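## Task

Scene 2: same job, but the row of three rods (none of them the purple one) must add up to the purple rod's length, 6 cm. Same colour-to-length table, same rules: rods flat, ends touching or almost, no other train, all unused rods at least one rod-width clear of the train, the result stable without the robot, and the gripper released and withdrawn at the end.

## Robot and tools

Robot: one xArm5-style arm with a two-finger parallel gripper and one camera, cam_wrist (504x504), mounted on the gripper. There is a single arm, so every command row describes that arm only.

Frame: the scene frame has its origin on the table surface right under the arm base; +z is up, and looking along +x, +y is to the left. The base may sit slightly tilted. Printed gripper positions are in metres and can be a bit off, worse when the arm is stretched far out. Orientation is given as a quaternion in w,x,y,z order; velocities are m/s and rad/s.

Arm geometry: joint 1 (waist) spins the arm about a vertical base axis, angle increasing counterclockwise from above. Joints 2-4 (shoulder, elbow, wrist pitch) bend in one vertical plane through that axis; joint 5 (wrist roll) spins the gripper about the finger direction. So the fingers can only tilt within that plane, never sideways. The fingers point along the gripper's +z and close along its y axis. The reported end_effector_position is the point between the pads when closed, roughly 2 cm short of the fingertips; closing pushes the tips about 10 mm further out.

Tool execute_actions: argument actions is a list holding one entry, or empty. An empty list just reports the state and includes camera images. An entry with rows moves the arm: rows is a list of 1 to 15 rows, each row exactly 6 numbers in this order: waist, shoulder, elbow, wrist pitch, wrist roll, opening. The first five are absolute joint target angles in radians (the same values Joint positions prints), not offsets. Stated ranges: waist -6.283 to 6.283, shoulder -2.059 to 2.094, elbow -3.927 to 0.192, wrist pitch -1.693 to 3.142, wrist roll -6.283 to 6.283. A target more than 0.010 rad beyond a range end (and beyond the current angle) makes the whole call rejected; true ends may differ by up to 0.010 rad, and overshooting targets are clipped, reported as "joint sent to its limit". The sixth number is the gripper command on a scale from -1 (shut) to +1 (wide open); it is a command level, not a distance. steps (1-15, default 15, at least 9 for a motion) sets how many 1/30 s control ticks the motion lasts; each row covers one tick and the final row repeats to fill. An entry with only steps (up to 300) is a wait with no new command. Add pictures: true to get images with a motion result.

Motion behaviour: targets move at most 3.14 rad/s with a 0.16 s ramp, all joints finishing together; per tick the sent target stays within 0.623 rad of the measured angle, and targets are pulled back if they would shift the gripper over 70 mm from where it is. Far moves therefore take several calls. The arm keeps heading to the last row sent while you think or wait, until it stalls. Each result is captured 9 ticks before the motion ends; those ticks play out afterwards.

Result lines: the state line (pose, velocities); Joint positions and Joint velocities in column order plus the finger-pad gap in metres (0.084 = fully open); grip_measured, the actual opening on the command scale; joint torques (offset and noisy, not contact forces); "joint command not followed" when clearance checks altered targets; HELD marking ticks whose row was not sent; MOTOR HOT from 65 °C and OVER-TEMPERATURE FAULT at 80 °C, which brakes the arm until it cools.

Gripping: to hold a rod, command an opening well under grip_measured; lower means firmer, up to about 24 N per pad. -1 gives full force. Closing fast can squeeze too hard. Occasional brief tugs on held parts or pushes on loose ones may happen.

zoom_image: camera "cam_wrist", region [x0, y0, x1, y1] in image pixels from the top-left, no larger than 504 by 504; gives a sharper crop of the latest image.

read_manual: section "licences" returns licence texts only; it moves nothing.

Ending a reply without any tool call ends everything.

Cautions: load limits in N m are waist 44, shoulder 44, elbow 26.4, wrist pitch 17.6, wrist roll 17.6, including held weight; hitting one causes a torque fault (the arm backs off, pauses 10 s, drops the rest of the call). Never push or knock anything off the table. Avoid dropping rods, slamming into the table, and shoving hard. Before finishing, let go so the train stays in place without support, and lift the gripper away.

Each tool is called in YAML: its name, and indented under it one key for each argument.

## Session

execute_actions:
  actions: []

Scene clock: 0.00 s of 5100.00 s.
end_effector_position=(+0.4045, -0.0430, +0.2046) grip_measured=+1.00 end_effector_quat_wxyz=(-0.113, +0.698, -0.692, +0.145) end_effector_velocity=(-0.000, +0.000, -0.000) end_effector_angular_velocity=(-0.000, +0.001, +0.001)
Joint positions: [-0.055 -0.347 -0.426  0.412  1.455  0.084]
Joint velocities: [-0.    -0.     0.001  0.    -0.001 -0.   ]
Joint torques (N m, as the arm reports them, + toward a larger angle): no reading

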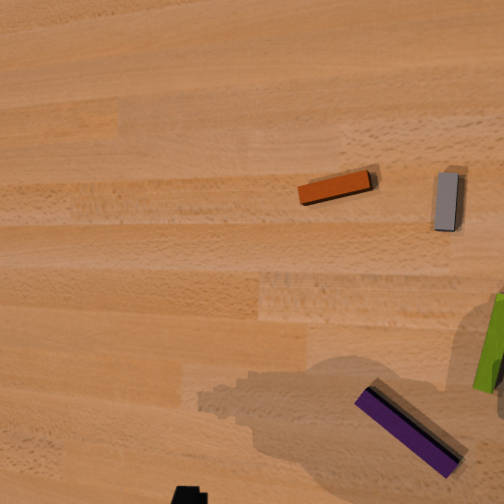

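execute_actions:
  actions:
    - {"rows":[[-0.067,-0.28,-1.052,1.332,-0.117,-0.3]],"steps":15}

execute_actions:
  actions:
    - {"steps":22}
  pictures: true

Scene clock: 0.70 s of 5100.00 s.
end_effector_position=(+0.4276, -0.0467, +0.2451) grip_measured=+0.21 end_effector_quat_wxyz=(-0.092, +0.756, -0.632, +0.143) end_effector_velocity=(+0.234, -0.037, +0.484) end_effector_angular_velocity=(-0.548, +0.173, +1.557)
Joint positions: [-0.058 -0.328 -0.589  0.585  1.283  0.053]
Joint velocities: [-0.03   0.131 -1.674  1.649 -1.685 -0.175]
Joint torques (N m, as the arm reports them, + toward a larger angle): [-1.94 -8.81 -7.93 -1.78 -0.41]
Steps of this call (steps 1 to 15: nothing new was sent; steps 16 to 21: the first 6 steps of this action). Readings (joint positions):
16: [-0.055 -0.347 -0.427 0.412 1.454]
17: [-0.055 -0.346 -0.431 0.419 1.448]
19: [-0.056 -0.338 -0.483 0.480 1.389]
21: the state above

Scene clock: 1.43 s of 5100.00 s.
end_effector_position=(+0.3942, -0.0461, +0.3486) grip_measured=-0.32 end_effector_quat_wxyz=(+0.002, +1.000, -0.002, +0.004) end_effector_velocity=(+0.001, -0.000, +0.003) end_effector_angular_velocity=(-0.001, -0.004, +0.021)
Joint positions: [-0.067 -0.28  -1.051  1.332 -0.115  0.03 ]
Joint velocities: [-0.    -0.001 -0.007  0.003 -0.021 -0.   ]
Joint torques (N m, as the arm reports them, + toward a larger angle): [ -1.96  -9.88 -10.35  -2.18   0.03]
Kept back: nothing.
Steps of this call (steps 1 to 9: the last 9 steps of your previous action; steps 10 to 22: the robot went on to your last target). Readings (joint positions):
1: [-0.059 -0.323 -0.644 0.643 1.224]
2: [-0.060 -0.319 -0.696 0.708 1.158]
4: [-0.062 -0.307 -0.802 0.869 0.997]
8: [-0.065 -0.290 -0.971 1.172 0.599]
22: the state above

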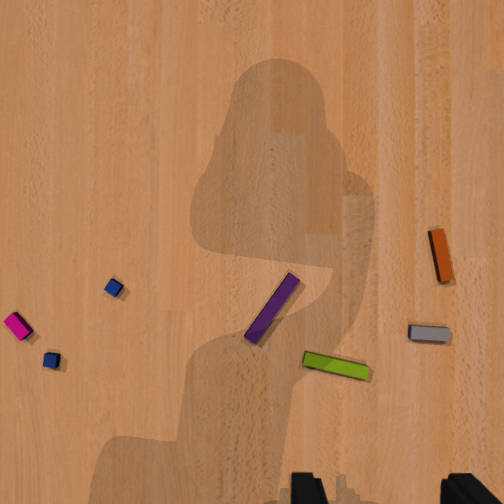

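zoom_image:
  camera: "cam_wrist"
  region: [0,260,140,400]

zoom_image:
  camera: "cam_wrist"
  region: [384,260,504,380]

Region (0, 260, 140, 400) of cam_wrist's 504x504 image, scaled by 3.600, with more detail than that image has.

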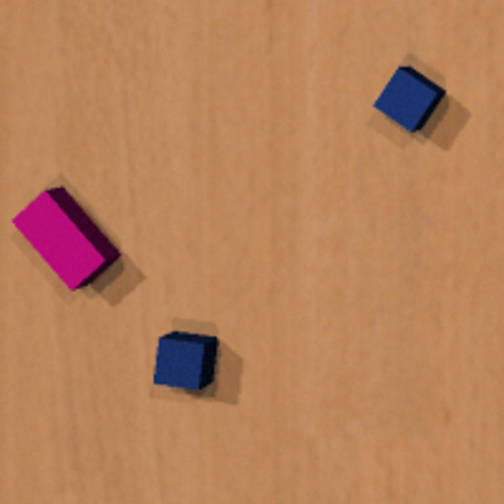

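Region (384, 260, 504, 380) of cam_wrist's 504x504 image, scaled by 4.200, with more detail than that image has.

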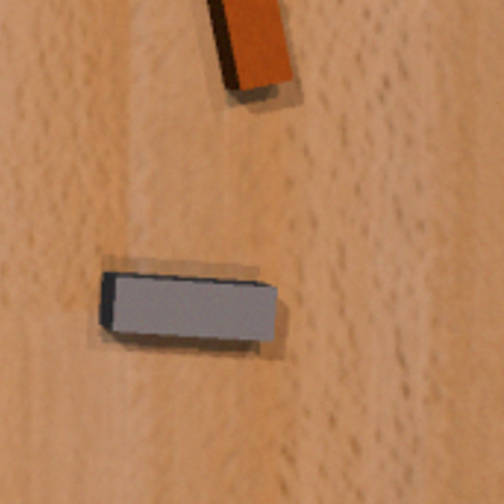

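execute_actions:
  actions:
    - {"rows":[[0.441,0.2371,-0.7871,0.55,-0.348,-0.35]],"steps":15}

execute_actions:
  actions:
    - {"steps":16}
  pictures: true

Scene clock: 4.63 s of 5100.00 s.
end_effector_position=(+0.4152, -0.0087, +0.2978) grip_measured=-0.37 end_effector_quat_wxyz=(+0.002, +0.998, +0.068, -0.007) end_effector_velocity=(+0.086, +0.286, -0.443) end_effector_angular_velocity=(+0.005, +0.302, +1.003)
Joint positions: [ 0.029 -0.183 -1.003  1.21  -0.161  0.028]
Joint velocities: [ 0.696  0.759  0.455 -0.917 -0.309 -0.   ]
Joint torques (N m, as the arm reports them, + toward a larger angle): [ -3.51 -16.56 -13.19  -2.87  -0.39]
Steps of this call (steps 1 to 30: the robot went on to your last target; steps 31 to 90: nothing new was sent; steps 91 to 96: the first 6 steps of this action). Readings (joint positions):
91: [-0.067 -0.280 -1.052 1.332 -0.117]
92: [-0.063 -0.276 -1.051 1.325 -0.120]
94: [-0.023 -0.239 -1.035 1.272 -0.139]
96: the state above

Scene clock: 5.17 s of 5100.00 s.
end_effector_position=(+0.4158, +0.1515, +0.0982) grip_measured=-0.37 end_effector_quat_wxyz=(+0.004, +0.943, +0.333, +0.001) end_effector_velocity=(-0.154, +0.243, -0.334) end_effector_angular_velocity=(-0.011, +0.017, +0.918)
Joint positions: [ 0.401  0.196 -0.808  0.616 -0.329  0.028]
Joint velocities: [ 0.64   0.652  0.347 -0.986 -0.278 -0.   ]
Joint torques (N m, as the arm reports them, + toward a larger angle): [ -6.63 -16.74  -8.78  -1.86   0.19]
Kept back: nothing.
Steps of this call (steps 1 to 9: the last 9 steps of your previous action; steps 10 to 16: the robot went on to your last target). Readings (joint positions):
1: [0.051 -0.159 -0.989 1.178 -0.171]
2: [0.074 -0.136 -0.978 1.144 -0.181]
4: [0.120 -0.089 -0.955 1.070 -0.202]
8: [0.213 0.006 -0.906 0.920 -0.244]
16: the state above

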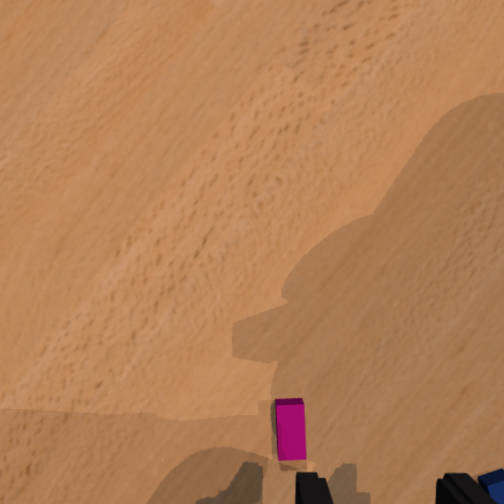

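execute_actions:
  actions:
    - {"steps":6}
  pictures: true

Scene clock: 5.37 s of 5100.00 s.
end_effector_position=(+0.4077, +0.1664, +0.0793) grip_measured=-0.37 end_effector_quat_wxyz=(+0.004, +0.933, +0.359, +0.004) end_effector_velocity=(+0.030, +0.012, +0.022) end_effector_angular_velocity=(+0.036, -0.088, +0.010)
Joint positions: [ 0.439  0.235 -0.788  0.552 -0.347  0.028]
Joint velocities: [-0.    -0.016 -0.036 -0.044 -0.009  0.   ]
Joint torques (N m, as the arm reports them, + toward a larger angle): [ -2.01 -12.95  -7.05  -1.89  -0.05]
Kept back: nothing.
Steps of this call (steps 1 to 6: the robot went on to your last target). Readings (joint positions):
1: [0.420 0.216 -0.797 0.588 -0.337]
2: [0.431 0.228 -0.790 0.572 -0.342]
4: [0.439 0.236 -0.786 0.557 -0.346]
6: the state above

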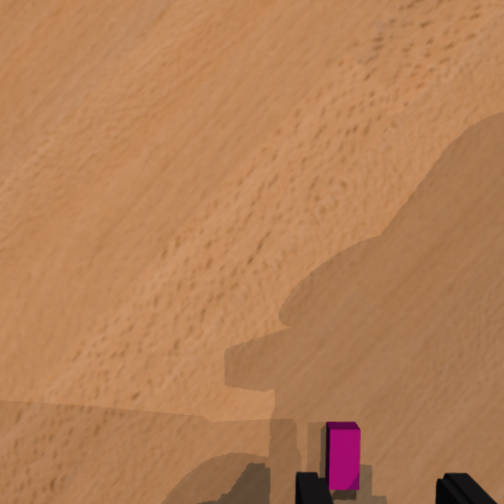

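execute_actions:
  actions:
    - {"rows":[[0.442,0.388,-0.7779,0.39,-0.348,-0.35]],"steps":15}

execute_actions:
  actions:
    - {"rows":[[0.442,0.388,-0.7779,0.39,-0.348,-0.6],[0.442,0.388,-0.7779,0.39,-0.348,-0.8],[0.442,0.388,-0.7779,0.39,-0.348,-0.9],[0.442,0.388,-0.7779,0.39,-0.348,-1]],"steps":15}
  pictures: true

Scene clock: 6.93 s of 5100.00 s.
end_effector_position=(+0.4039, +0.1656, +0.0322) grip_measured=-0.37 end_effector_quat_wxyz=(+0.004, +0.933, +0.360, +0.003) end_effector_velocity=(-0.174, -0.073, -0.362) end_effector_angular_velocity=(-0.158, +0.384, -0.001)
Joint positions: [ 0.442  0.359 -0.78   0.423 -0.348  0.028]
Joint velocities: [ 0.002  0.787  0.214 -0.586 -0.    -0.   ]
Joint torques (N m, as the arm reports them, + toward a larger angle): [ -1.85 -29.96  -9.63  -2.    -0.03]
Steps of this call (steps 1 to 30: the robot went on to your last target; steps 31 to 41: nothing new was sent; steps 42 to 47: the first 6 steps of this action). Readings (joint positions):
42: [0.441 0.237 -0.787 0.550 -0.348]
43: [0.441 0.242 -0.787 0.543 -0.348]
45: [0.441 0.289 -0.789 0.486 -0.348]
47: the state above

Scene clock: 7.43 s of 5100.00 s.
end_effector_position=(+0.4029, +0.1652, +0.0216) grip_measured=-0.78 end_effector_quat_wxyz=(+0.004, +0.933, +0.361, +0.004) end_effector_velocity=(-0.000, -0.000, +0.000) end_effector_angular_velocity=(-0.000, +0.000, -0.000)
Joint positions: [ 0.442  0.388 -0.778  0.39  -0.348  0.01 ]
Joint velocities: [-0.    -0.    -0.     0.001  0.    -0.   ]
Joint torques (N m, as the arm reports them, + toward a larger angle): [ -2.17 -13.13  -5.86  -1.8    0.12]
Steps of this call (steps 1 to 9: the last 9 steps of your previous action; steps 10 to 15: the first 6 steps of this action). Readings (joint positions):
10: [0.442 0.387 -0.778 0.390 -0.348]
11: [0.442 0.387 -0.778 0.390 -0.348]
13: [0.442 0.388 -0.778 0.390 -0.348]
15: the state above

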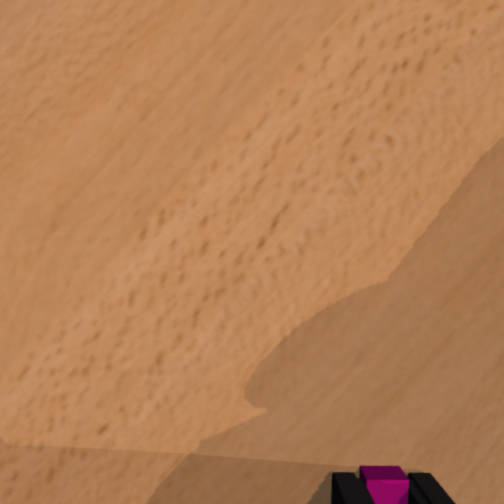

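execute_actions:
  actions:
    - {"rows":[[0.442,0.25,-0.78,0.53,-0.348,-1],[0.442,0.25,-0.78,0.53,-0.348,-1],[0.442,0.25,-0.78,0.53,-0.348,-1],[0.442,0.25,-0.78,0.53,-0.348,-1],[0.442,0.25,-0.78,0.53,-0.348,-1],[0.442,0.25,-0.78,0.53,-0.348,-1],[0.442,0.25,-0.78,0.53,-0.348,-1],[-0.41,0.28,-0.83,0.55,-1.97,-1]],"steps":15}

execute_actions:
  actions:
    - {"rows":[[-0.41,0.28,-0.83,0.55,-1.97,-1]],"steps":15}

execute_actions:
  actions:
    - {"rows":[[-0.41,0.346,-0.8305,0.4845,-1.97,-1]],"steps":15}

execute_actions:
  actions:
    - {"steps":12}
  pictures: true

Scene clock: 8.60 s of 5100.00 s.
end_effector_position=(+0.4053, +0.1665, +0.0632) grip_measured=-0.78 end_effector_quat_wxyz=(+0.004, +0.933, +0.360, +0.004) end_effector_velocity=(+0.137, +0.060, +0.311) end_effector_angular_velocity=(+0.153, -0.373, +0.005)
Joint positions: [ 0.442  0.273 -0.779  0.505 -0.348  0.01 ]
Joint velocities: [ 0.003 -0.652 -0.185  0.434  0.002  0.   ]
Joint torques (N m, as the arm reports them, + toward a larger angle): [-1.98  0.96 -3.18 -1.8  -0.09]
Steps of this call (steps 1 to 9: the last 9 steps of your previous action; steps 10 to 15: the robot went on to your last target; steps 16 to 29: nothing new was sent; steps 30 to 35: the first 6 steps of this action). Readings (joint positions):
30: [0.442 0.388 -0.778 0.390 -0.348]
31: [0.442 0.384 -0.777 0.397 -0.348]
33: [0.442 0.337 -0.772 0.453 -0.348]
35: the state above

Scene clock: 9.10 s of 5100.00 s.
end_effector_position=(+0.4449, -0.0179, +0.0725) grip_measured=-0.78 end_effector_quat_wxyz=(+0.004, +0.930, +0.369, +0.003) end_effector_velocity=(-0.005, -0.462, +0.005) end_effector_angular_velocity=(-0.002, +0.003, +0.285)
Joint positions: [ 0.012  0.27  -0.808  0.538 -0.796  0.01 ]
Joint velocities: [-1.037  0.027 -0.054  0.029 -1.322 -0.   ]
Joint torques (N m, as the arm reports them, + toward a larger angle): [ -0.75 -13.43  -7.48  -2.05  -0.28]
Steps of this call (steps 1 to 9: the last 9 steps of your previous action; steps 10 to 15: the first 6 steps of this action). Readings (joint positions):
10: [0.193 0.265 -0.799 0.533 -0.599]
11: [0.155 0.266 -0.801 0.534 -0.636]
13: [0.082 0.268 -0.804 0.536 -0.712]
15: the state above

Scene clock: 9.60 s of 5100.00 s.
end_effector_position=(+0.4086, -0.1950, +0.0624) grip_measured=-0.78 end_effector_quat_wxyz=(+0.007, +0.756, +0.654, +0.003) end_effector_velocity=(-0.076, -0.115, -0.194) end_effector_angular_velocity=(+0.013, +0.079, +1.314)
Joint positions: [-0.393  0.315 -0.831  0.511 -1.872  0.01 ]
Joint velocities: [-0.301  0.502 -0.004 -0.422 -1.615 -0.   ]
Joint torques (N m, as the arm reports them, + toward a larger angle): [  2.1  -14.53  -5.77  -1.23   1.5 ]
Steps of this call (steps 1 to 9: the last 9 steps of your previous action; steps 10 to 15: the first 6 steps of this action). Readings (joint positions):
10: [-0.299 0.277 -0.824 0.547 -1.439]
11: [-0.324 0.278 -0.825 0.547 -1.536]
13: [-0.366 0.287 -0.829 0.538 -1.729]
15: the state above

Scene clock: 10.00 s of 5100.00 s.
end_effector_position=(+0.4039, -0.2009, +0.0502) grip_measured=-0.78 end_effector_quat_wxyz=(+0.005, +0.729, +0.685, +0.002) end_effector_velocity=(-0.003, -0.001, -0.002) end_effector_angular_velocity=(+0.003, +0.006, -0.001)
Joint positions: [-0.409  0.346 -0.831  0.485 -1.97   0.01 ]
Joint velocities: [-0.005  0.003  0.003  0.001 -0.004  0.   ]
Joint torques (N m, as the arm reports them, + toward a larger angle): [ -1.54 -14.92  -7.19  -2.02  -0.05]
Kept back: nothing.
Steps of this call (steps 1 to 9: the last 9 steps of your previous action; steps 10 to 12: the robot went on to your last target). Readings (joint positions):
1: [-0.401 0.330 -0.830 0.499 -1.916]
2: [-0.406 0.340 -0.828 0.493 -1.941]
4: [-0.408 0.347 -0.827 0.488 -1.961]
8: [-0.408 0.345 -0.831 0.485 -1.969]
12: the state above

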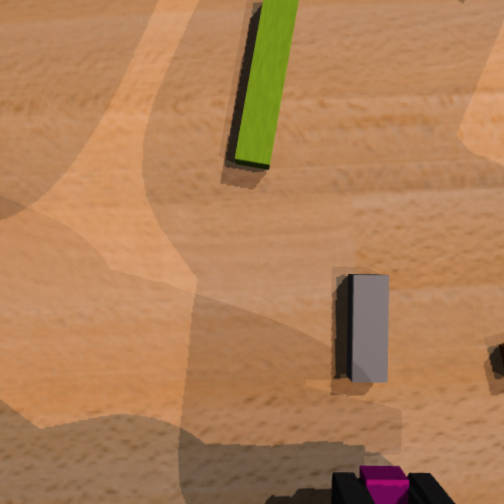

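execute_actions:
  actions:
    - {"rows":[[-0.3905,0.381,-0.8216,0.4406,-1.9515,-1]],"steps":12}

execute_actions:
  actions:
    - {"steps":10}
  pictures: true

Scene clock: 10.80 s of 5100.00 s.
end_effector_position=(+0.4060, -0.1985, +0.0452) grip_measured=-0.78 end_effector_quat_wxyz=(+0.008, +0.729, +0.684, +0.003) end_effector_velocity=(+0.023, +0.087, -0.136) end_effector_angular_velocity=(-0.006, -0.014, +0.029)
Joint positions: [-0.403  0.359 -0.829  0.464 -1.962  0.01 ]
Joint velocities: [ 0.195  0.33   0.058 -0.404  0.166  0.   ]
Joint torques (N m, as the arm reports them, + toward a larger angle): [ -1.01 -11.14  -3.86  -0.87  -0.05]
Steps of this call (steps 1 to 21: the robot went on to your last target; steps 22 to 24: the first 3 steps of this action). Readings (joint positions):
22: [-0.410 0.346 -0.830 0.484 -1.970]
23: [-0.408 0.350 -0.830 0.478 -1.967]
24: the state above

Scene clock: 11.13 s of 5100.00 s.
end_effector_position=(+0.4049, -0.1921, +0.0352) grip_measured=-0.78 end_effector_quat_wxyz=(+0.005, +0.729, +0.685, +0.002) end_effector_velocity=(-0.003, +0.002, -0.002) end_effector_angular_velocity=(+0.003, +0.007, -0.000)
Joint positions: [-0.391  0.381 -0.822  0.441 -1.952  0.01 ]
Joint velocities: [ 0.     0.002  0.005  0.     0.    -0.   ]
Joint torques (N m, as the arm reports them, + toward a larger angle): [ -1.88 -14.68  -6.72  -2.02  -0.03]
Kept back: nothing.
Steps of this call (steps 1 to 9: the last 9 steps of your previous action; step 10: the robot went on to your last target). Readings (joint positions):
1: [-0.396 0.369 -0.826 0.453 -1.957]
2: [-0.393 0.377 -0.822 0.448 -1.955]
4: [-0.391 0.382 -0.819 0.443 -1.952]
8: [-0.391 0.381 -0.822 0.441 -1.952]
10: the state above

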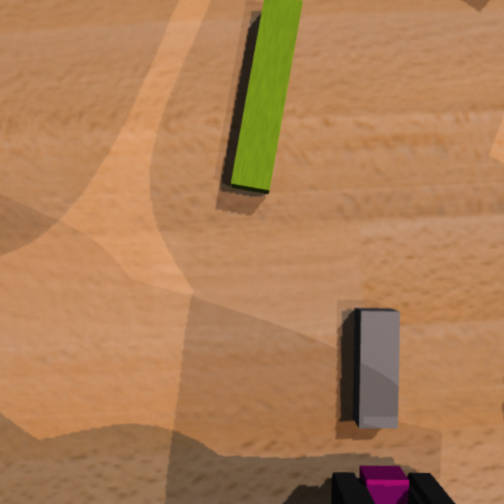

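execute_actions:
  actions:
    - {"rows":[[-0.3816,0.4153,-0.8228,0.4075,-1.9426,-1]],"steps":12}

execute_actions:
  actions:
    - {"steps":10}
  pictures: true

Scene clock: 11.70 s of 5100.00 s.
end_effector_position=(+0.4067, -0.1910, +0.0303) grip_measured=-0.78 end_effector_quat_wxyz=(+0.007, +0.729, +0.685, +0.002) end_effector_velocity=(+0.010, +0.040, -0.119) end_effector_angular_velocity=(+0.006, +0.012, +0.014)
Joint positions: [-0.387  0.396 -0.824  0.424 -1.947  0.01 ]
Joint velocities: [ 0.09   0.33  -0.025 -0.291  0.077  0.   ]
Joint torques (N m, as the arm reports them, + toward a larger angle): [ -2.14 -13.72  -4.98  -0.85   0.03]
Steps of this call (steps 1 to 14: the robot went on to your last target; steps 15 to 17: the first 3 steps of this action). Readings (joint positions):
15: [-0.390 0.381 -0.822 0.440 -1.951]
16: [-0.389 0.386 -0.822 0.434 -1.950]
17: the state above

Scene clock: 12.03 s of 5100.00 s.
end_effector_position=(+0.4055, -0.1880, +0.0224) grip_measured=-0.78 end_effector_quat_wxyz=(+0.005, +0.729, +0.685, +0.002) end_effector_velocity=(-0.001, +0.000, -0.001) end_effector_angular_velocity=(+0.001, +0.002, +0.000)
Joint positions: [-0.382  0.415 -0.823  0.408 -1.943  0.01 ]
Joint velocities: [ 0.     0.001  0.001 -0.001 -0.    -0.   ]
Joint torques (N m, as the arm reports them, + toward a larger angle): [ -1.99 -15.01  -6.65  -2.06  -0.05]
Kept back: nothing.
Steps of this call (steps 1 to 9: the last 9 steps of your previous action; step 10: the robot went on to your last target). Readings (joint positions):
1: [-0.384 0.405 -0.824 0.416 -1.945]
2: [-0.383 0.412 -0.822 0.413 -1.944]
4: [-0.382 0.415 -0.822 0.409 -1.943]
8: [-0.382 0.415 -0.823 0.408 -1.943]
10: the state above

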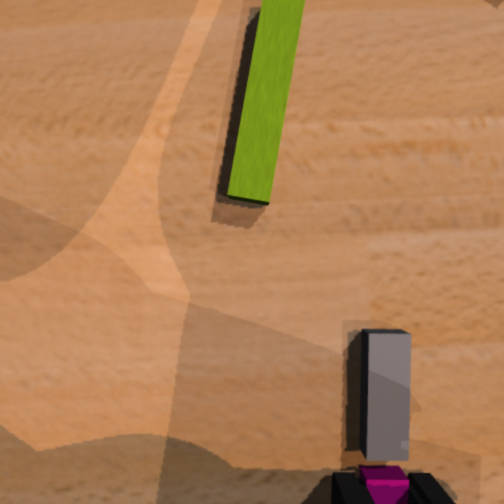

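zoom_image:
  camera: "cam_wrist"
  region: [320,400,450,504]

Region (320, 400, 450, 504) of cam_wrist's 504x504 image, scaled by 3.877, with more detail than that image has; it fills the top 403 rows of this view, and the rest is white.

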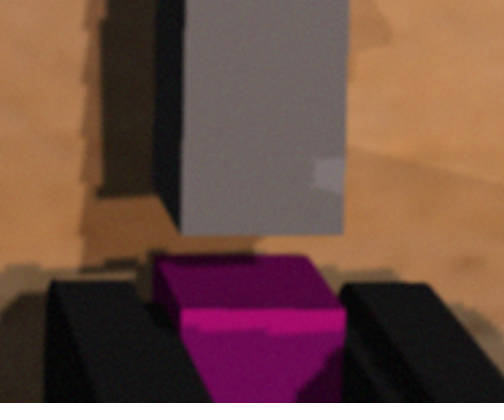

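execute_actions:
  actions:
    - {"rows":[[-0.3724,0.4117,-0.8165,0.4048,-1.9334,-1]],"steps":12}

execute_actions:
  actions:
    - {"steps":10}
  pictures: true

zoom_image:
  camera: "cam_wrist"
  region: [320,400,450,504]

Scene clock: 12.70 s of 5100.00 s.
end_effector_position=(+0.4057, -0.1855, +0.0224) grip_measured=-0.78 end_effector_quat_wxyz=(+0.005, +0.729, +0.685, +0.002) end_effector_velocity=(+0.001, +0.042, -0.001) end_effector_angular_velocity=(+0.003, +0.008, +0.021)
Joint positions: [-0.377  0.413 -0.819  0.406 -1.937  0.01 ]
Joint velocities: [ 0.086 -0.03   0.055 -0.017  0.065 -0.   ]
Joint torques (N m, as the arm reports them, + toward a larger angle): [ -3.1  -15.56  -6.82  -2.1    0.  ]
Steps of this call (steps 1 to 17: the robot went on to your last target; steps 18 to 20: the first 3 steps of this action). Readings (joint positions):
18: [-0.381 0.415 -0.823 0.407 -1.942]
19: [-0.380 0.414 -0.821 0.407 -1.940]
20: the state above

Scene clock: 13.03 s of 5100.00 s.
end_effector_position=(+0.4057, -0.1835, +0.0224) grip_measured=-0.78 end_effector_quat_wxyz=(+0.005, +0.729, +0.685, +0.002) end_effector_velocity=(-0.001, +0.000, -0.000) end_effector_angular_velocity=(+0.001, +0.001, +0.000)
Joint positions: [-0.372  0.412 -0.817  0.405 -1.933  0.01 ]
Joint velocities: [ 0.     0.     0.001  0.    -0.    -0.   ]
Joint torques (N m, as the arm reports them, + toward a larger angle): [ -1.82 -14.99  -6.6   -2.1   -0.07]
Kept back: nothing.
Steps of this call (steps 1 to 9: the last 9 steps of your previous action; step 10: the robot went on to your last target). Readings (joint positions):
1: [-0.374 0.412 -0.818 0.405 -1.936]
2: [-0.373 0.412 -0.817 0.405 -1.935]
4: [-0.372 0.412 -0.817 0.405 -1.934]
8: [-0.372 0.412 -0.817 0.405 -1.933]
10: the state above

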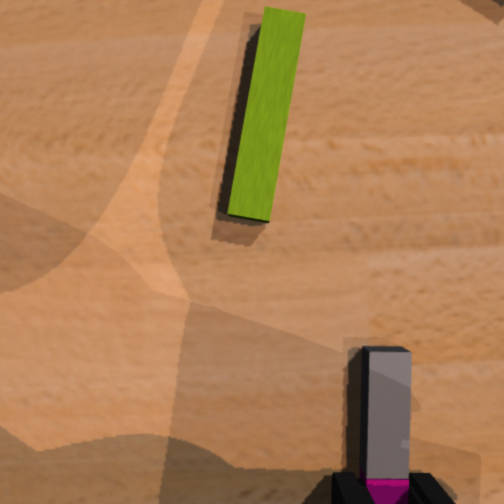

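Region (320, 400, 450, 504) of cam_wrist's 504x504 image, scaled by 3.877, with more detail than that image has; it fills the top 403 rows of this view, and the rest is white.

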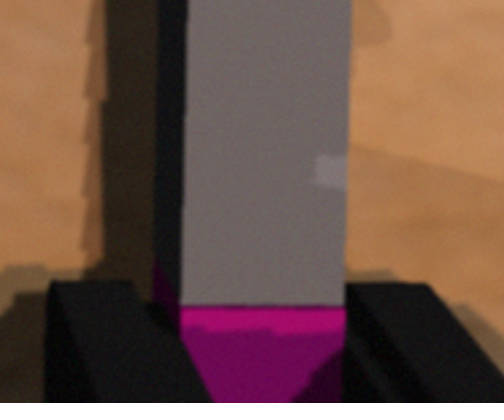

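execute_actions:
  actions:
    - {"rows":[[-0.3724,0.4117,-0.8165,0.4048,-1.9334,-0.6],[-0.3724,0.4117,-0.8165,0.4048,-1.9334,-0.35],[-0.3724,0.4117,-0.8165,0.4048,-1.9334,-0.35],[-0.3724,0.4117,-0.8165,0.4048,-1.9334,-0.35],[-0.3724,0.4117,-0.8165,0.4048,-1.9334,-0.35],[-0.3724,0.4117,-0.8165,0.4048,-1.9334,-0.35],[-0.3724,0.4117,-0.8165,0.4048,-1.9334,-0.35],[-0.3724,0.25,-0.80,0.55,-1.9334,-0.35]],"steps":15}

execute_actions:
  actions:
    - {"rows":[[-0.3724,0.25,-0.80,0.55,-1.9334,-0.35],[-0.3724,0.25,-0.80,0.55,-1.9334,-0.35],[0.392,0.138,-0.644,0.506,-1.109,-0.35]],"steps":15}

execute_actions:
  actions:
    - {"steps":22}
  pictures: true

Scene clock: 14.60 s of 5100.00 s.
end_effector_position=(+0.4057, -0.1835, +0.0224) grip_measured=-0.37 end_effector_quat_wxyz=(+0.005, +0.729, +0.685, +0.002) end_effector_velocity=(-0.001, +0.000, -0.000) end_effector_angular_velocity=(+0.001, +0.002, +0.001)
Joint positions: [-0.372  0.412 -0.817  0.405 -1.933  0.028]
Joint velocities: [-0.     0.     0.002  0.    -0.001  0.003]
Joint torques (N m, as the arm reports them, + toward a larger angle): [ -1.79 -14.97  -6.46  -2.02   0.01]
Steps of this call (steps 1 to 15: the robot went on to your last target; steps 16 to 41: nothing new was sent; steps 42 to 47: the first 6 steps of this action). Readings (joint positions):
42: [-0.372 0.412 -0.817 0.405 -1.933]
43: [-0.372 0.412 -0.817 0.405 -1.933]
45: [-0.372 0.412 -0.816 0.405 -1.933]
47: the state above

Scene clock: 15.10 s of 5100.00 s.
end_effector_position=(+0.4091, -0.1583, +0.0775) grip_measured=-0.37 end_effector_quat_wxyz=(+0.004, +0.731, +0.682, +0.001) end_effector_velocity=(+0.132, +0.518, +0.013) end_effector_angular_velocity=(-0.013, -0.028, +0.039)
Joint positions: [-0.317  0.241 -0.784  0.545 -1.871  0.028]
Joint velocities: [ 1.21  -0.217  0.275 -0.089  1.17   0.   ]
Joint torques (N m, as the arm reports them, + toward a larger angle): [  8.92 -14.56  -6.83  -1.66   0.35]
Steps of this call (steps 1 to 9: the last 9 steps of your previous action; steps 10 to 15: the first 6 steps of this action). Readings (joint positions):
10: [-0.372 0.249 -0.806 0.544 -1.933]
11: [-0.372 0.249 -0.803 0.547 -1.933]
13: [-0.368 0.250 -0.797 0.549 -1.926]
15: the state above

Scene clock: 15.83 s of 5100.00 s.
end_effector_position=(+0.3789, +0.1329, +0.0778) grip_measured=-0.37 end_effector_quat_wxyz=(+0.005, +0.749, +0.663, +0.001) end_effector_velocity=(-0.000, +0.005, +0.001) end_effector_angular_velocity=(+0.003, -0.007, -0.049)
Joint positions: [ 0.389  0.138 -0.644  0.506 -1.113  0.028]
Joint velocities: [ 0.011 -0.003  0.001 -0.005  0.06  -0.   ]
Joint torques (N m, as the arm reports them, + toward a larger angle): [ -2.72 -12.04  -7.4   -2.07   0.01]
Kept back: nothing.
Steps of this call (steps 1 to 9: the last 9 steps of your previous action; steps 10 to 22: the robot went on to your last target). Readings (joint positions):
1: [-0.274 0.234 -0.775 0.542 -1.831]
2: [-0.233 0.227 -0.766 0.539 -1.792]
4: [-0.158 0.216 -0.750 0.535 -1.717]
8: [-0.009 0.195 -0.722 0.527 -1.556]
22: the state above

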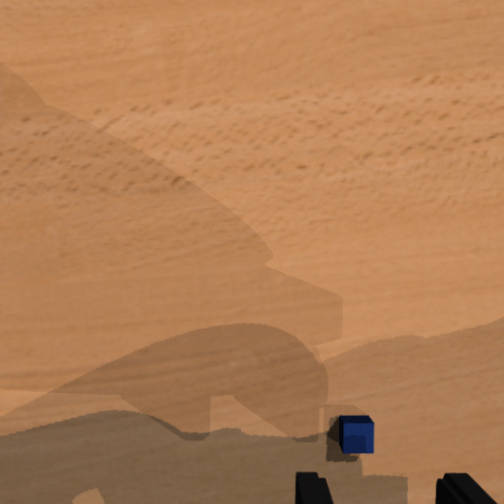

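zoom_image:
  camera: "cam_wrist"
  region: [310,390,410,490]

Region (310, 390, 410, 490) of cam_wrist's 504x504 image, scaled by 5.040, with more detail than that image has.

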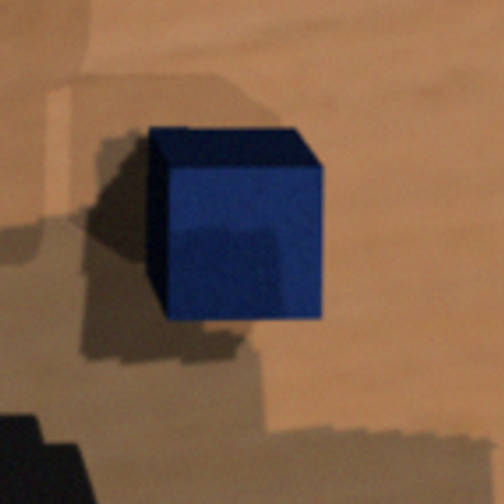

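execute_actions:
  actions:
    - {"rows":[[0.377,0.138,-0.644,0.506,-1.124,-0.35],[0.377,0.138,-0.644,0.506,-1.124,-0.35],[0.377,0.138,-0.644,0.506,-1.124,-0.35],[0.377,0.319,-0.6539,0.335,-1.124,-0.35]],"steps":15}

execute_actions:
  actions:
    - {"steps":10}
  pictures: true

zoom_image:
  camera: "cam_wrist"
  region: [300,384,504,504]

Scene clock: 17.17 s of 5100.00 s.
end_effector_position=(+0.3836, +0.1295, +0.0722) grip_measured=-0.37 end_effector_quat_wxyz=(+0.006, +0.749, +0.662, +0.005) end_effector_velocity=(+0.076, +0.019, -0.211) end_effector_angular_velocity=(+0.054, -0.159, +0.008)
Joint positions: [ 0.378  0.16  -0.648  0.48  -1.123  0.028]
Joint velocities: [-0.013  0.767 -0.113 -0.822 -0.019  0.   ]
Joint torques (N m, as the arm reports them, + toward a larger angle): [-2.08  5.   -4.02 -2.46  0.18]
Steps of this call (steps 1 to 30: the robot went on to your last target; steps 31 to 34: nothing new was sent; steps 35 to 40: the first 6 steps of this action). Readings (joint positions):
35: [0.392 0.138 -0.644 0.506 -1.109]
36: [0.389 0.138 -0.644 0.506 -1.113]
38: [0.380 0.138 -0.644 0.506 -1.120]
40: the state above

Scene clock: 17.50 s of 5100.00 s.
end_effector_position=(+0.3812, +0.1281, +0.0215) grip_measured=-0.37 end_effector_quat_wxyz=(+0.005, +0.749, +0.663, +0.002) end_effector_velocity=(+0.001, +0.000, -0.000) end_effector_angular_velocity=(+0.002, -0.006, +0.001)
Joint positions: [ 0.377  0.318 -0.654  0.336 -1.124  0.028]
Joint velocities: [-0.     0.001  0.001 -0.008 -0.001  0.   ]
Joint torques (N m, as the arm reports them, + toward a larger angle): [ -1.96 -11.77  -5.61  -1.91  -0.03]
Kept back: nothing.
Steps of this call (steps 1 to 9: the last 9 steps of your previous action; step 10: the robot went on to your last target). Readings (joint positions):
1: [0.377 0.195 -0.652 0.444 -1.123]
2: [0.377 0.239 -0.655 0.406 -1.124]
4: [0.377 0.303 -0.649 0.357 -1.124]
8: [0.377 0.318 -0.654 0.337 -1.124]
10: the state above

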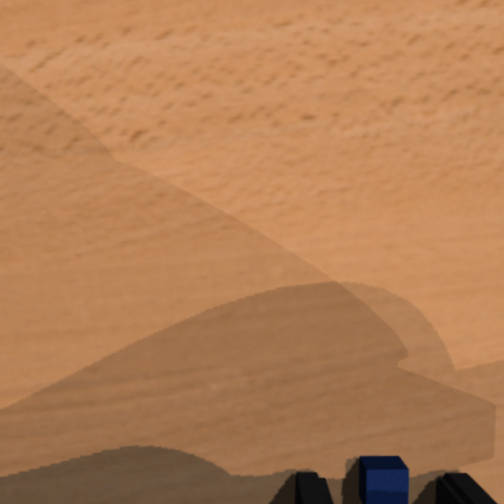

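Region (300, 384, 504, 504) of cam_wrist's 504x504 image, scaled by 2.471, with more detail than that image has; it fills the top 296 rows of this view, and the rest is white.

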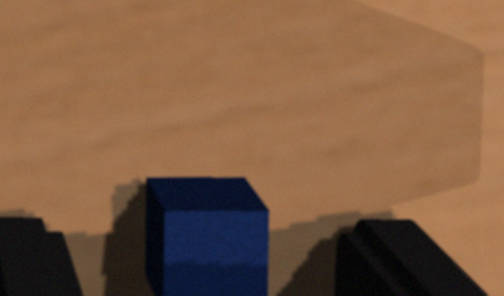

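execute_actions:
  actions:
    - {"rows":[[0.377,0.319,-0.6539,0.335,-1.124,-0.6],[0.377,0.319,-0.6539,0.335,-1.124,-0.8],[0.377,0.319,-0.6539,0.335,-1.124,-0.9],[0.377,0.319,-0.6539,0.335,-1.124,-1]],"steps":15}

execute_actions:
  actions:
    - {"rows":[[0.377,0.17,-0.66,0.49,-1.124,-1]],"steps":12}
  pictures: true

zoom_image:
  camera: "cam_wrist"
  region: [320,400,450,504]

Scene clock: 18.13 s of 5100.00 s.
end_effector_position=(+0.3815, +0.1282, +0.0213) grip_measured=-0.79 end_effector_quat_wxyz=(+0.005, +0.749, +0.663, +0.002) end_effector_velocity=(-0.000, -0.000, -0.000) end_effector_angular_velocity=(-0.000, +0.000, +0.000)
Joint positions: [ 0.377  0.319 -0.654  0.335 -1.124  0.009]
Joint velocities: [ 0.     0.001  0.    -0.    -0.     0.   ]
Joint torques (N m, as the arm reports them, + toward a larger angle): [-2.11 -9.78 -4.57 -1.58 -0.13]
Steps of this call (steps 1 to 13: the robot went on to your last target; steps 14 to 19: the first 6 steps of this action). Readings (joint positions):
14: [0.377 0.318 -0.654 0.335 -1.124]
15: [0.377 0.318 -0.655 0.335 -1.124]
17: [0.377 0.319 -0.654 0.335 -1.124]
19: the state above

Scene clock: 18.53 s of 5100.00 s.
end_effector_position=(+0.3783, +0.1271, +0.0261) grip_measured=-0.79 end_effector_quat_wxyz=(+0.002, +0.749, +0.663, -0.004) end_effector_velocity=(-0.065, -0.022, +0.192) end_effector_angular_velocity=(-0.087, +0.258, -0.006)
Joint positions: [ 0.377  0.299 -0.651  0.364 -1.124  0.009]
Joint velocities: [-0.004 -0.702  0.086  0.888 -0.    -0.   ]
Joint torques (N m, as the arm reports them, + toward a larger angle): [ -1.55 -31.63 -10.02  -2.07   0.02]
Steps of this call (steps 1 to 9: the last 9 steps of your previous action; steps 10 to 12: the first 3 steps of this action). Readings (joint positions):
10: [0.377 0.318 -0.654 0.335 -1.124]
11: [0.377 0.314 -0.654 0.342 -1.124]
12: the state above

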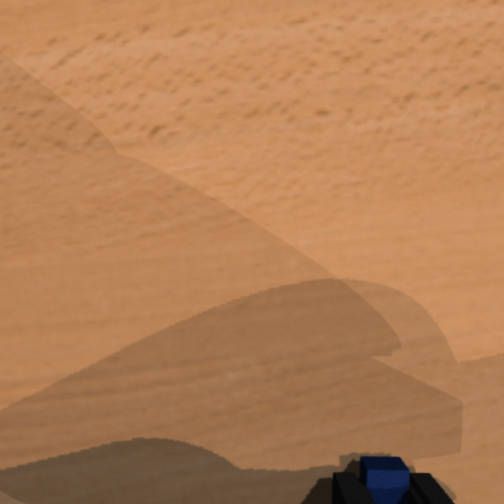

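Region (320, 400, 450, 504) of cam_wrist's 504x504 image, scaled by 3.877, with more detail than that image has; it fills the top 403 rows of this view, and the rest is white.

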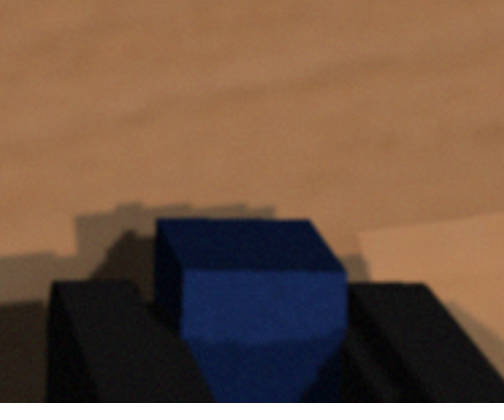

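execute_actions:
  actions:
    - {"rows":[[-0.4302,0.28,-0.84,0.56,-1.9912,-1]],"steps":15}

execute_actions:
  actions:
    - {"rows":[[-0.4302,0.28,-0.84,0.56,-1.9912,-1],[-0.4302,0.28,-0.84,0.56,-1.9912,-1],[-0.4302,0.28,-0.84,0.56,-1.9912,-1],[-0.4302,0.28,-0.84,0.56,-1.9912,-1],[-0.4302,0.28,-0.84,0.56,-1.9912,-1],[-0.4302,0.28,-0.84,0.56,-1.9912,-1],[-0.4302,0.28,-0.84,0.56,-1.9912,-1],[-0.4302,0.28,-0.84,0.56,-1.9912,-1],[-0.4302,0.3992,-0.8528,0.4536,-1.9912,-1]],"steps":15}

execute_actions:
  actions:
    - {"steps":16}
  pictures: true

Scene clock: 19.63 s of 5100.00 s.
end_effector_position=(+0.4105, +0.0759, +0.0730) grip_measured=-0.79 end_effector_quat_wxyz=(+0.005, +0.748, +0.664, +0.002) end_effector_velocity=(+0.183, -0.480, +0.019) end_effector_angular_velocity=(+0.005, -0.030, -0.043)
Joint positions: [ 0.235  0.195 -0.701  0.506 -1.269  0.009]
Joint velocities: [-1.21   0.184 -0.324  0.109 -1.167 -0.   ]
Joint torques (N m, as the arm reports them, + toward a larger angle): [  1.81 -12.96  -6.15  -1.6    0.19]
Steps of this call (steps 1 to 9: the last 9 steps of your previous action; steps 10 to 27: the robot went on to your last target; steps 28 to 33: the first 6 steps of this action). Readings (joint positions):
28: [0.377 0.170 -0.660 0.490 -1.124]
29: [0.372 0.171 -0.661 0.491 -1.131]
31: [0.320 0.181 -0.677 0.497 -1.187]
33: the state above

Scene clock: 20.13 s of 5100.00 s.
end_effector_position=(+0.4171, -0.1622, +0.0766) grip_measured=-0.79 end_effector_quat_wxyz=(+0.005, +0.733, +0.680, +0.002) end_effector_velocity=(-0.121, -0.464, +0.004) end_effector_angular_velocity=(-0.000, +0.003, +0.116)
Joint positions: [-0.319  0.266 -0.817  0.551 -1.866  0.009]
Joint velocities: [-1.065  0.135 -0.218  0.086 -1.181 -0.   ]
Joint torques (N m, as the arm reports them, + toward a larger angle): [ -2.81 -14.06  -7.46  -1.75   0.08]
Steps of this call (steps 1 to 9: the last 9 steps of your previous action; steps 10 to 15: the first 6 steps of this action). Readings (joint positions):
10: [-0.139 0.243 -0.780 0.536 -1.666]
11: [-0.175 0.248 -0.788 0.539 -1.706]
13: [-0.247 0.257 -0.802 0.545 -1.787]
15: the state above

Scene clock: 20.67 s of 5100.00 s.
end_effector_position=(+0.4047, -0.2115, +0.0358) grip_measured=-0.79 end_effector_quat_wxyz=(+0.006, +0.728, +0.685, +0.002) end_effector_velocity=(-0.007, +0.001, -0.005) end_effector_angular_velocity=(+0.007, +0.014, -0.005)
Joint positions: [-0.429  0.398 -0.854  0.454 -1.991  0.009]
Joint velocities: [-0.006  0.005  0.01   0.001 -0.001 -0.   ]
Joint torques (N m, as the arm reports them, + toward a larger angle): [ -2.04 -14.75  -6.76  -2.03  -0.05]
Kept back: nothing.
Steps of this call (steps 1 to 9: the last 9 steps of your previous action; steps 10 to 16: the robot went on to your last target). Readings (joint positions):
1: [-0.354 0.270 -0.824 0.554 -1.905]
2: [-0.385 0.274 -0.831 0.556 -1.939]
4: [-0.421 0.284 -0.839 0.553 -1.976]
8: [-0.428 0.384 -0.849 0.470 -1.989]
16: the state above

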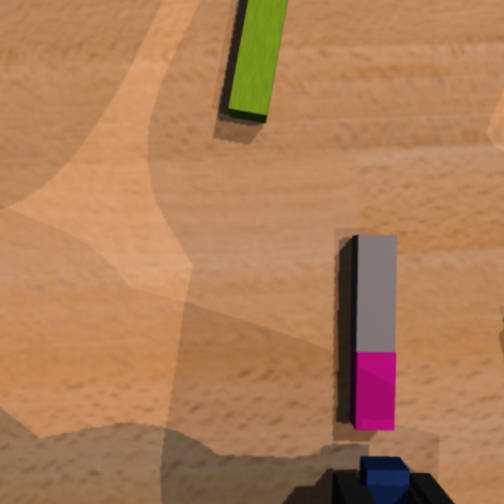

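execute_actions:
  actions:
    - {"rows":[[-0.4263,0.4327,-0.8549,0.4222,-1.9873,-1]],"steps":12}

execute_actions:
  actions:
    - {"steps":11}
  pictures: true

zoom_image:
  camera: "cam_wrist"
  region: [320,400,450,504]

Scene clock: 21.73 s of 5100.00 s.
end_effector_position=(+0.4055, -0.2115, +0.0304) grip_measured=-0.79 end_effector_quat_wxyz=(+0.007, +0.729, +0.685, +0.002) end_effector_velocity=(+0.004, +0.018, -0.116) end_effector_angular_velocity=(+0.006, +0.011, +0.005)
Joint positions: [-0.428  0.414 -0.856  0.437 -1.989  0.009]
Joint velocities: [ 0.039  0.322 -0.035 -0.275  0.035  0.   ]
Joint torques (N m, as the arm reports them, + toward a larger angle): [ -2.25 -14.5   -5.21  -1.06  -0.08]
Steps of this call (steps 1 to 15: the robot went on to your last target; steps 16 to 29: nothing new was sent; steps 30 to 32: the first 3 steps of this action). Readings (joint positions):
30: [-0.430 0.399 -0.853 0.453 -1.991]
31: [-0.430 0.404 -0.854 0.447 -1.990]
32: the state above

Scene clock: 22.10 s of 5100.00 s.
end_effector_position=(+0.4041, -0.2097, +0.0228) grip_measured=-0.79 end_effector_quat_wxyz=(+0.005, +0.729, +0.685, +0.002) end_effector_velocity=(-0.002, +0.001, -0.001) end_effector_angular_velocity=(+0.002, +0.004, +0.000)
Joint positions: [-0.426  0.432 -0.855  0.422 -1.987  0.009]
Joint velocities: [ 0.     0.002  0.002  0.    -0.     0.   ]
Joint torques (N m, as the arm reports them, + toward a larger angle): [ -1.91 -15.23  -6.53  -2.05  -0.05]
Kept back: nothing.
Steps of this call (steps 1 to 9: the last 9 steps of your previous action; steps 10 to 11: the robot went on to your last target). Readings (joint positions):
1: [-0.427 0.423 -0.856 0.430 -1.988]
2: [-0.427 0.429 -0.854 0.427 -1.988]
4: [-0.426 0.433 -0.853 0.424 -1.987]
8: [-0.426 0.432 -0.855 0.422 -1.987]
11: the state above

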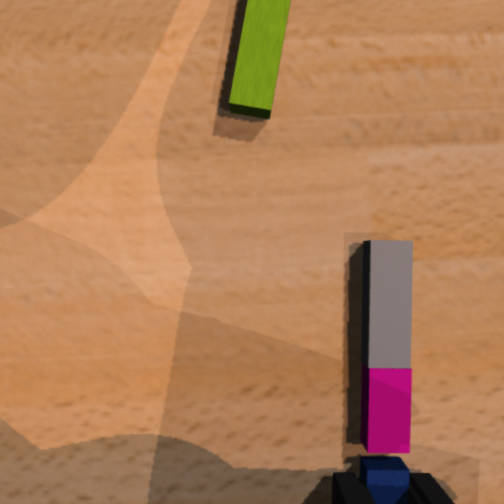

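Region (320, 400, 450, 504) of cam_wrist's 504x504 image, scaled by 3.877, with more detail than that image has; it fills the top 403 rows of this view, and the rest is white.

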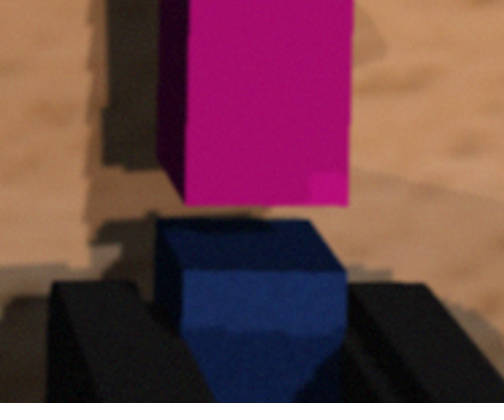

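execute_actions:
  actions:
    - {"rows":[[-0.4182,0.4297,-0.8498,0.42,-1.9792,-1]],"steps":12}

execute_actions:
  actions:
    - {"steps":10}
  pictures: true

zoom_image:
  camera: "cam_wrist"
  region: [320,400,450,504]

Scene clock: 22.63 s of 5100.00 s.
end_effector_position=(+0.4044, -0.2075, +0.0227) grip_measured=-0.79 end_effector_quat_wxyz=(+0.005, +0.729, +0.685, +0.002) end_effector_velocity=(+0.005, +0.036, -0.000) end_effector_angular_velocity=(+0.002, +0.004, +0.019)
Joint positions: [-0.422  0.431 -0.852  0.421 -1.983  0.009]
Joint velocities: [ 0.075 -0.025  0.043 -0.014  0.056 -0.   ]
Joint torques (N m, as the arm reports them, + toward a larger angle): [ -3.83 -14.93  -6.8   -2.25  -0.15]
Steps of this call (steps 1 to 13: the robot went on to your last target; steps 14 to 16: the first 3 steps of this action). Readings (joint positions):
14: [-0.426 0.433 -0.855 0.422 -1.987]
15: [-0.425 0.432 -0.854 0.421 -1.985]
16: the state above

Scene clock: 22.97 s of 5100.00 s.
end_effector_position=(+0.4046, -0.2058, +0.0227) grip_measured=-0.79 end_effector_quat_wxyz=(+0.005, +0.729, +0.685, +0.002) end_effector_velocity=(+0.000, +0.000, +0.000) end_effector_angular_velocity=(-0.000, -0.000, -0.000)
Joint positions: [-0.418  0.43  -0.85   0.42  -1.979  0.009]
Joint velocities: [ 0.  0. -0.  0.  0. -0.]
Joint torques (N m, as the arm reports them, + toward a larger angle): [ -1.88 -15.12  -6.6   -2.09  -0.03]
Kept back: nothing.
Steps of this call (steps 1 to 9: the last 9 steps of your previous action; step 10: the robot went on to your last target). Readings (joint positions):
1: [-0.420 0.430 -0.851 0.421 -1.981]
2: [-0.419 0.430 -0.850 0.420 -1.980]
4: [-0.418 0.430 -0.850 0.420 -1.979]
8: [-0.418 0.430 -0.850 0.420 -1.979]
10: the state above

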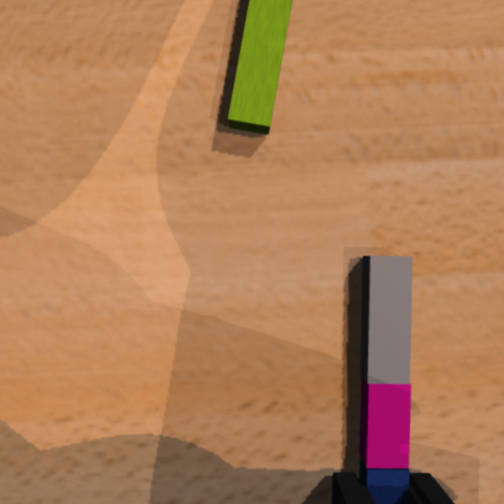

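Region (320, 400, 450, 504) of cam_wrist's 504x504 image, scaled by 3.877, with more detail than that image has; it fills the top 403 rows of this view, and the rest is white.

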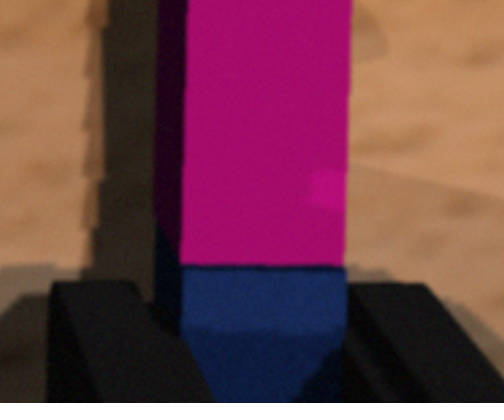

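execute_actions:
  actions:
    - {"rows":[[-0.4182,0.4297,-0.8498,0.42,-1.9792,-0.6],[-0.4182,0.4297,-0.8498,0.42,-1.9792,-0.35],[-0.4182,0.4297,-0.8498,0.42,-1.9792,-0.35],[-0.4182,0.4297,-0.8498,0.42,-1.9792,-0.35],[-0.4182,0.4297,-0.8498,0.42,-1.9792,-0.35],[-0.4182,0.4297,-0.8498,0.42,-1.9792,-0.35],[-0.4182,0.4297,-0.8498,0.42,-1.9792,-0.35],[-0.4182,0.4297,-0.8498,0.42,-1.9792,-0.35],[-0.4182,0.05,-0.78,0.73,-1.9792,-0.35]],"steps":15}

execute_actions:
  actions:
    - {"steps":15}
  pictures: true

Scene clock: 23.67 s of 5100.00 s.
end_effector_position=(+0.4046, -0.2058, +0.0227) grip_measured=-0.37 end_effector_quat_wxyz=(+0.005, +0.729, +0.685, +0.002) end_effector_velocity=(-0.000, +0.000, +0.000) end_effector_angular_velocity=(-0.000, -0.000, -0.000)
Joint positions: [-0.418  0.43  -0.85   0.42  -1.979  0.028]
Joint velocities: [-0.    -0.     0.    -0.     0.     0.003]
Joint torques (N m, as the arm reports them, + toward a larger angle): [ -1.92 -15.15  -6.67  -2.1    0.01]
Steps of this call (steps 1 to 15: the robot went on to your last target; steps 16 to 21: the first 6 steps of this action). Readings (joint positions):
16: [-0.418 0.430 -0.850 0.420 -1.979]
17: [-0.418 0.430 -0.850 0.420 -1.979]
19: [-0.418 0.430 -0.850 0.420 -1.979]
21: the state above

Scene clock: 24.17 s of 5100.00 s.
end_effector_position=(+0.3850, -0.1958, +0.1460) grip_measured=-0.37 end_effector_quat_wxyz=(+0.009, +0.729, +0.685, +0.003) end_effector_velocity=(-0.050, +0.025, -0.012) end_effector_angular_velocity=(+0.064, +0.125, -0.002)
Joint positions: [-0.418  0.053 -0.784  0.723 -1.979  0.028]
Joint velocities: [-0.001 -0.06   0.076  0.125  0.    -0.   ]
Joint torques (N m, as the arm reports them, + toward a larger angle): [-1.93 -8.79 -7.68 -2.22  0.04]
Kept back: nothing.
Steps of this call (steps 1 to 9: the last 9 steps of your previous action; steps 10 to 15: the robot went on to your last target). Readings (joint positions):
1: [-0.418 0.430 -0.850 0.420 -1.979]
2: [-0.418 0.430 -0.850 0.420 -1.979]
4: [-0.418 0.425 -0.848 0.426 -1.979]
8: [-0.418 0.271 -0.818 0.552 -1.979]
15: the state above

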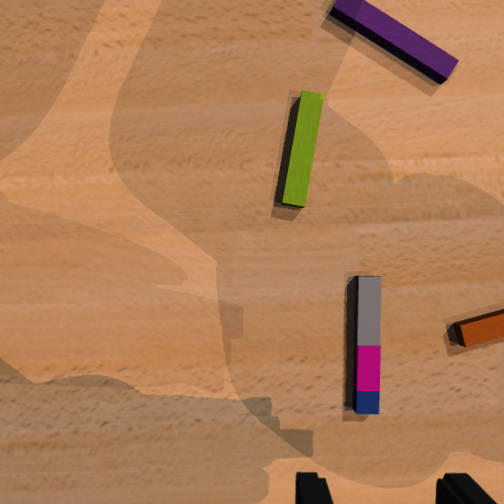

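finished_scene:
  scene: 2

The scene is finished: the task was done.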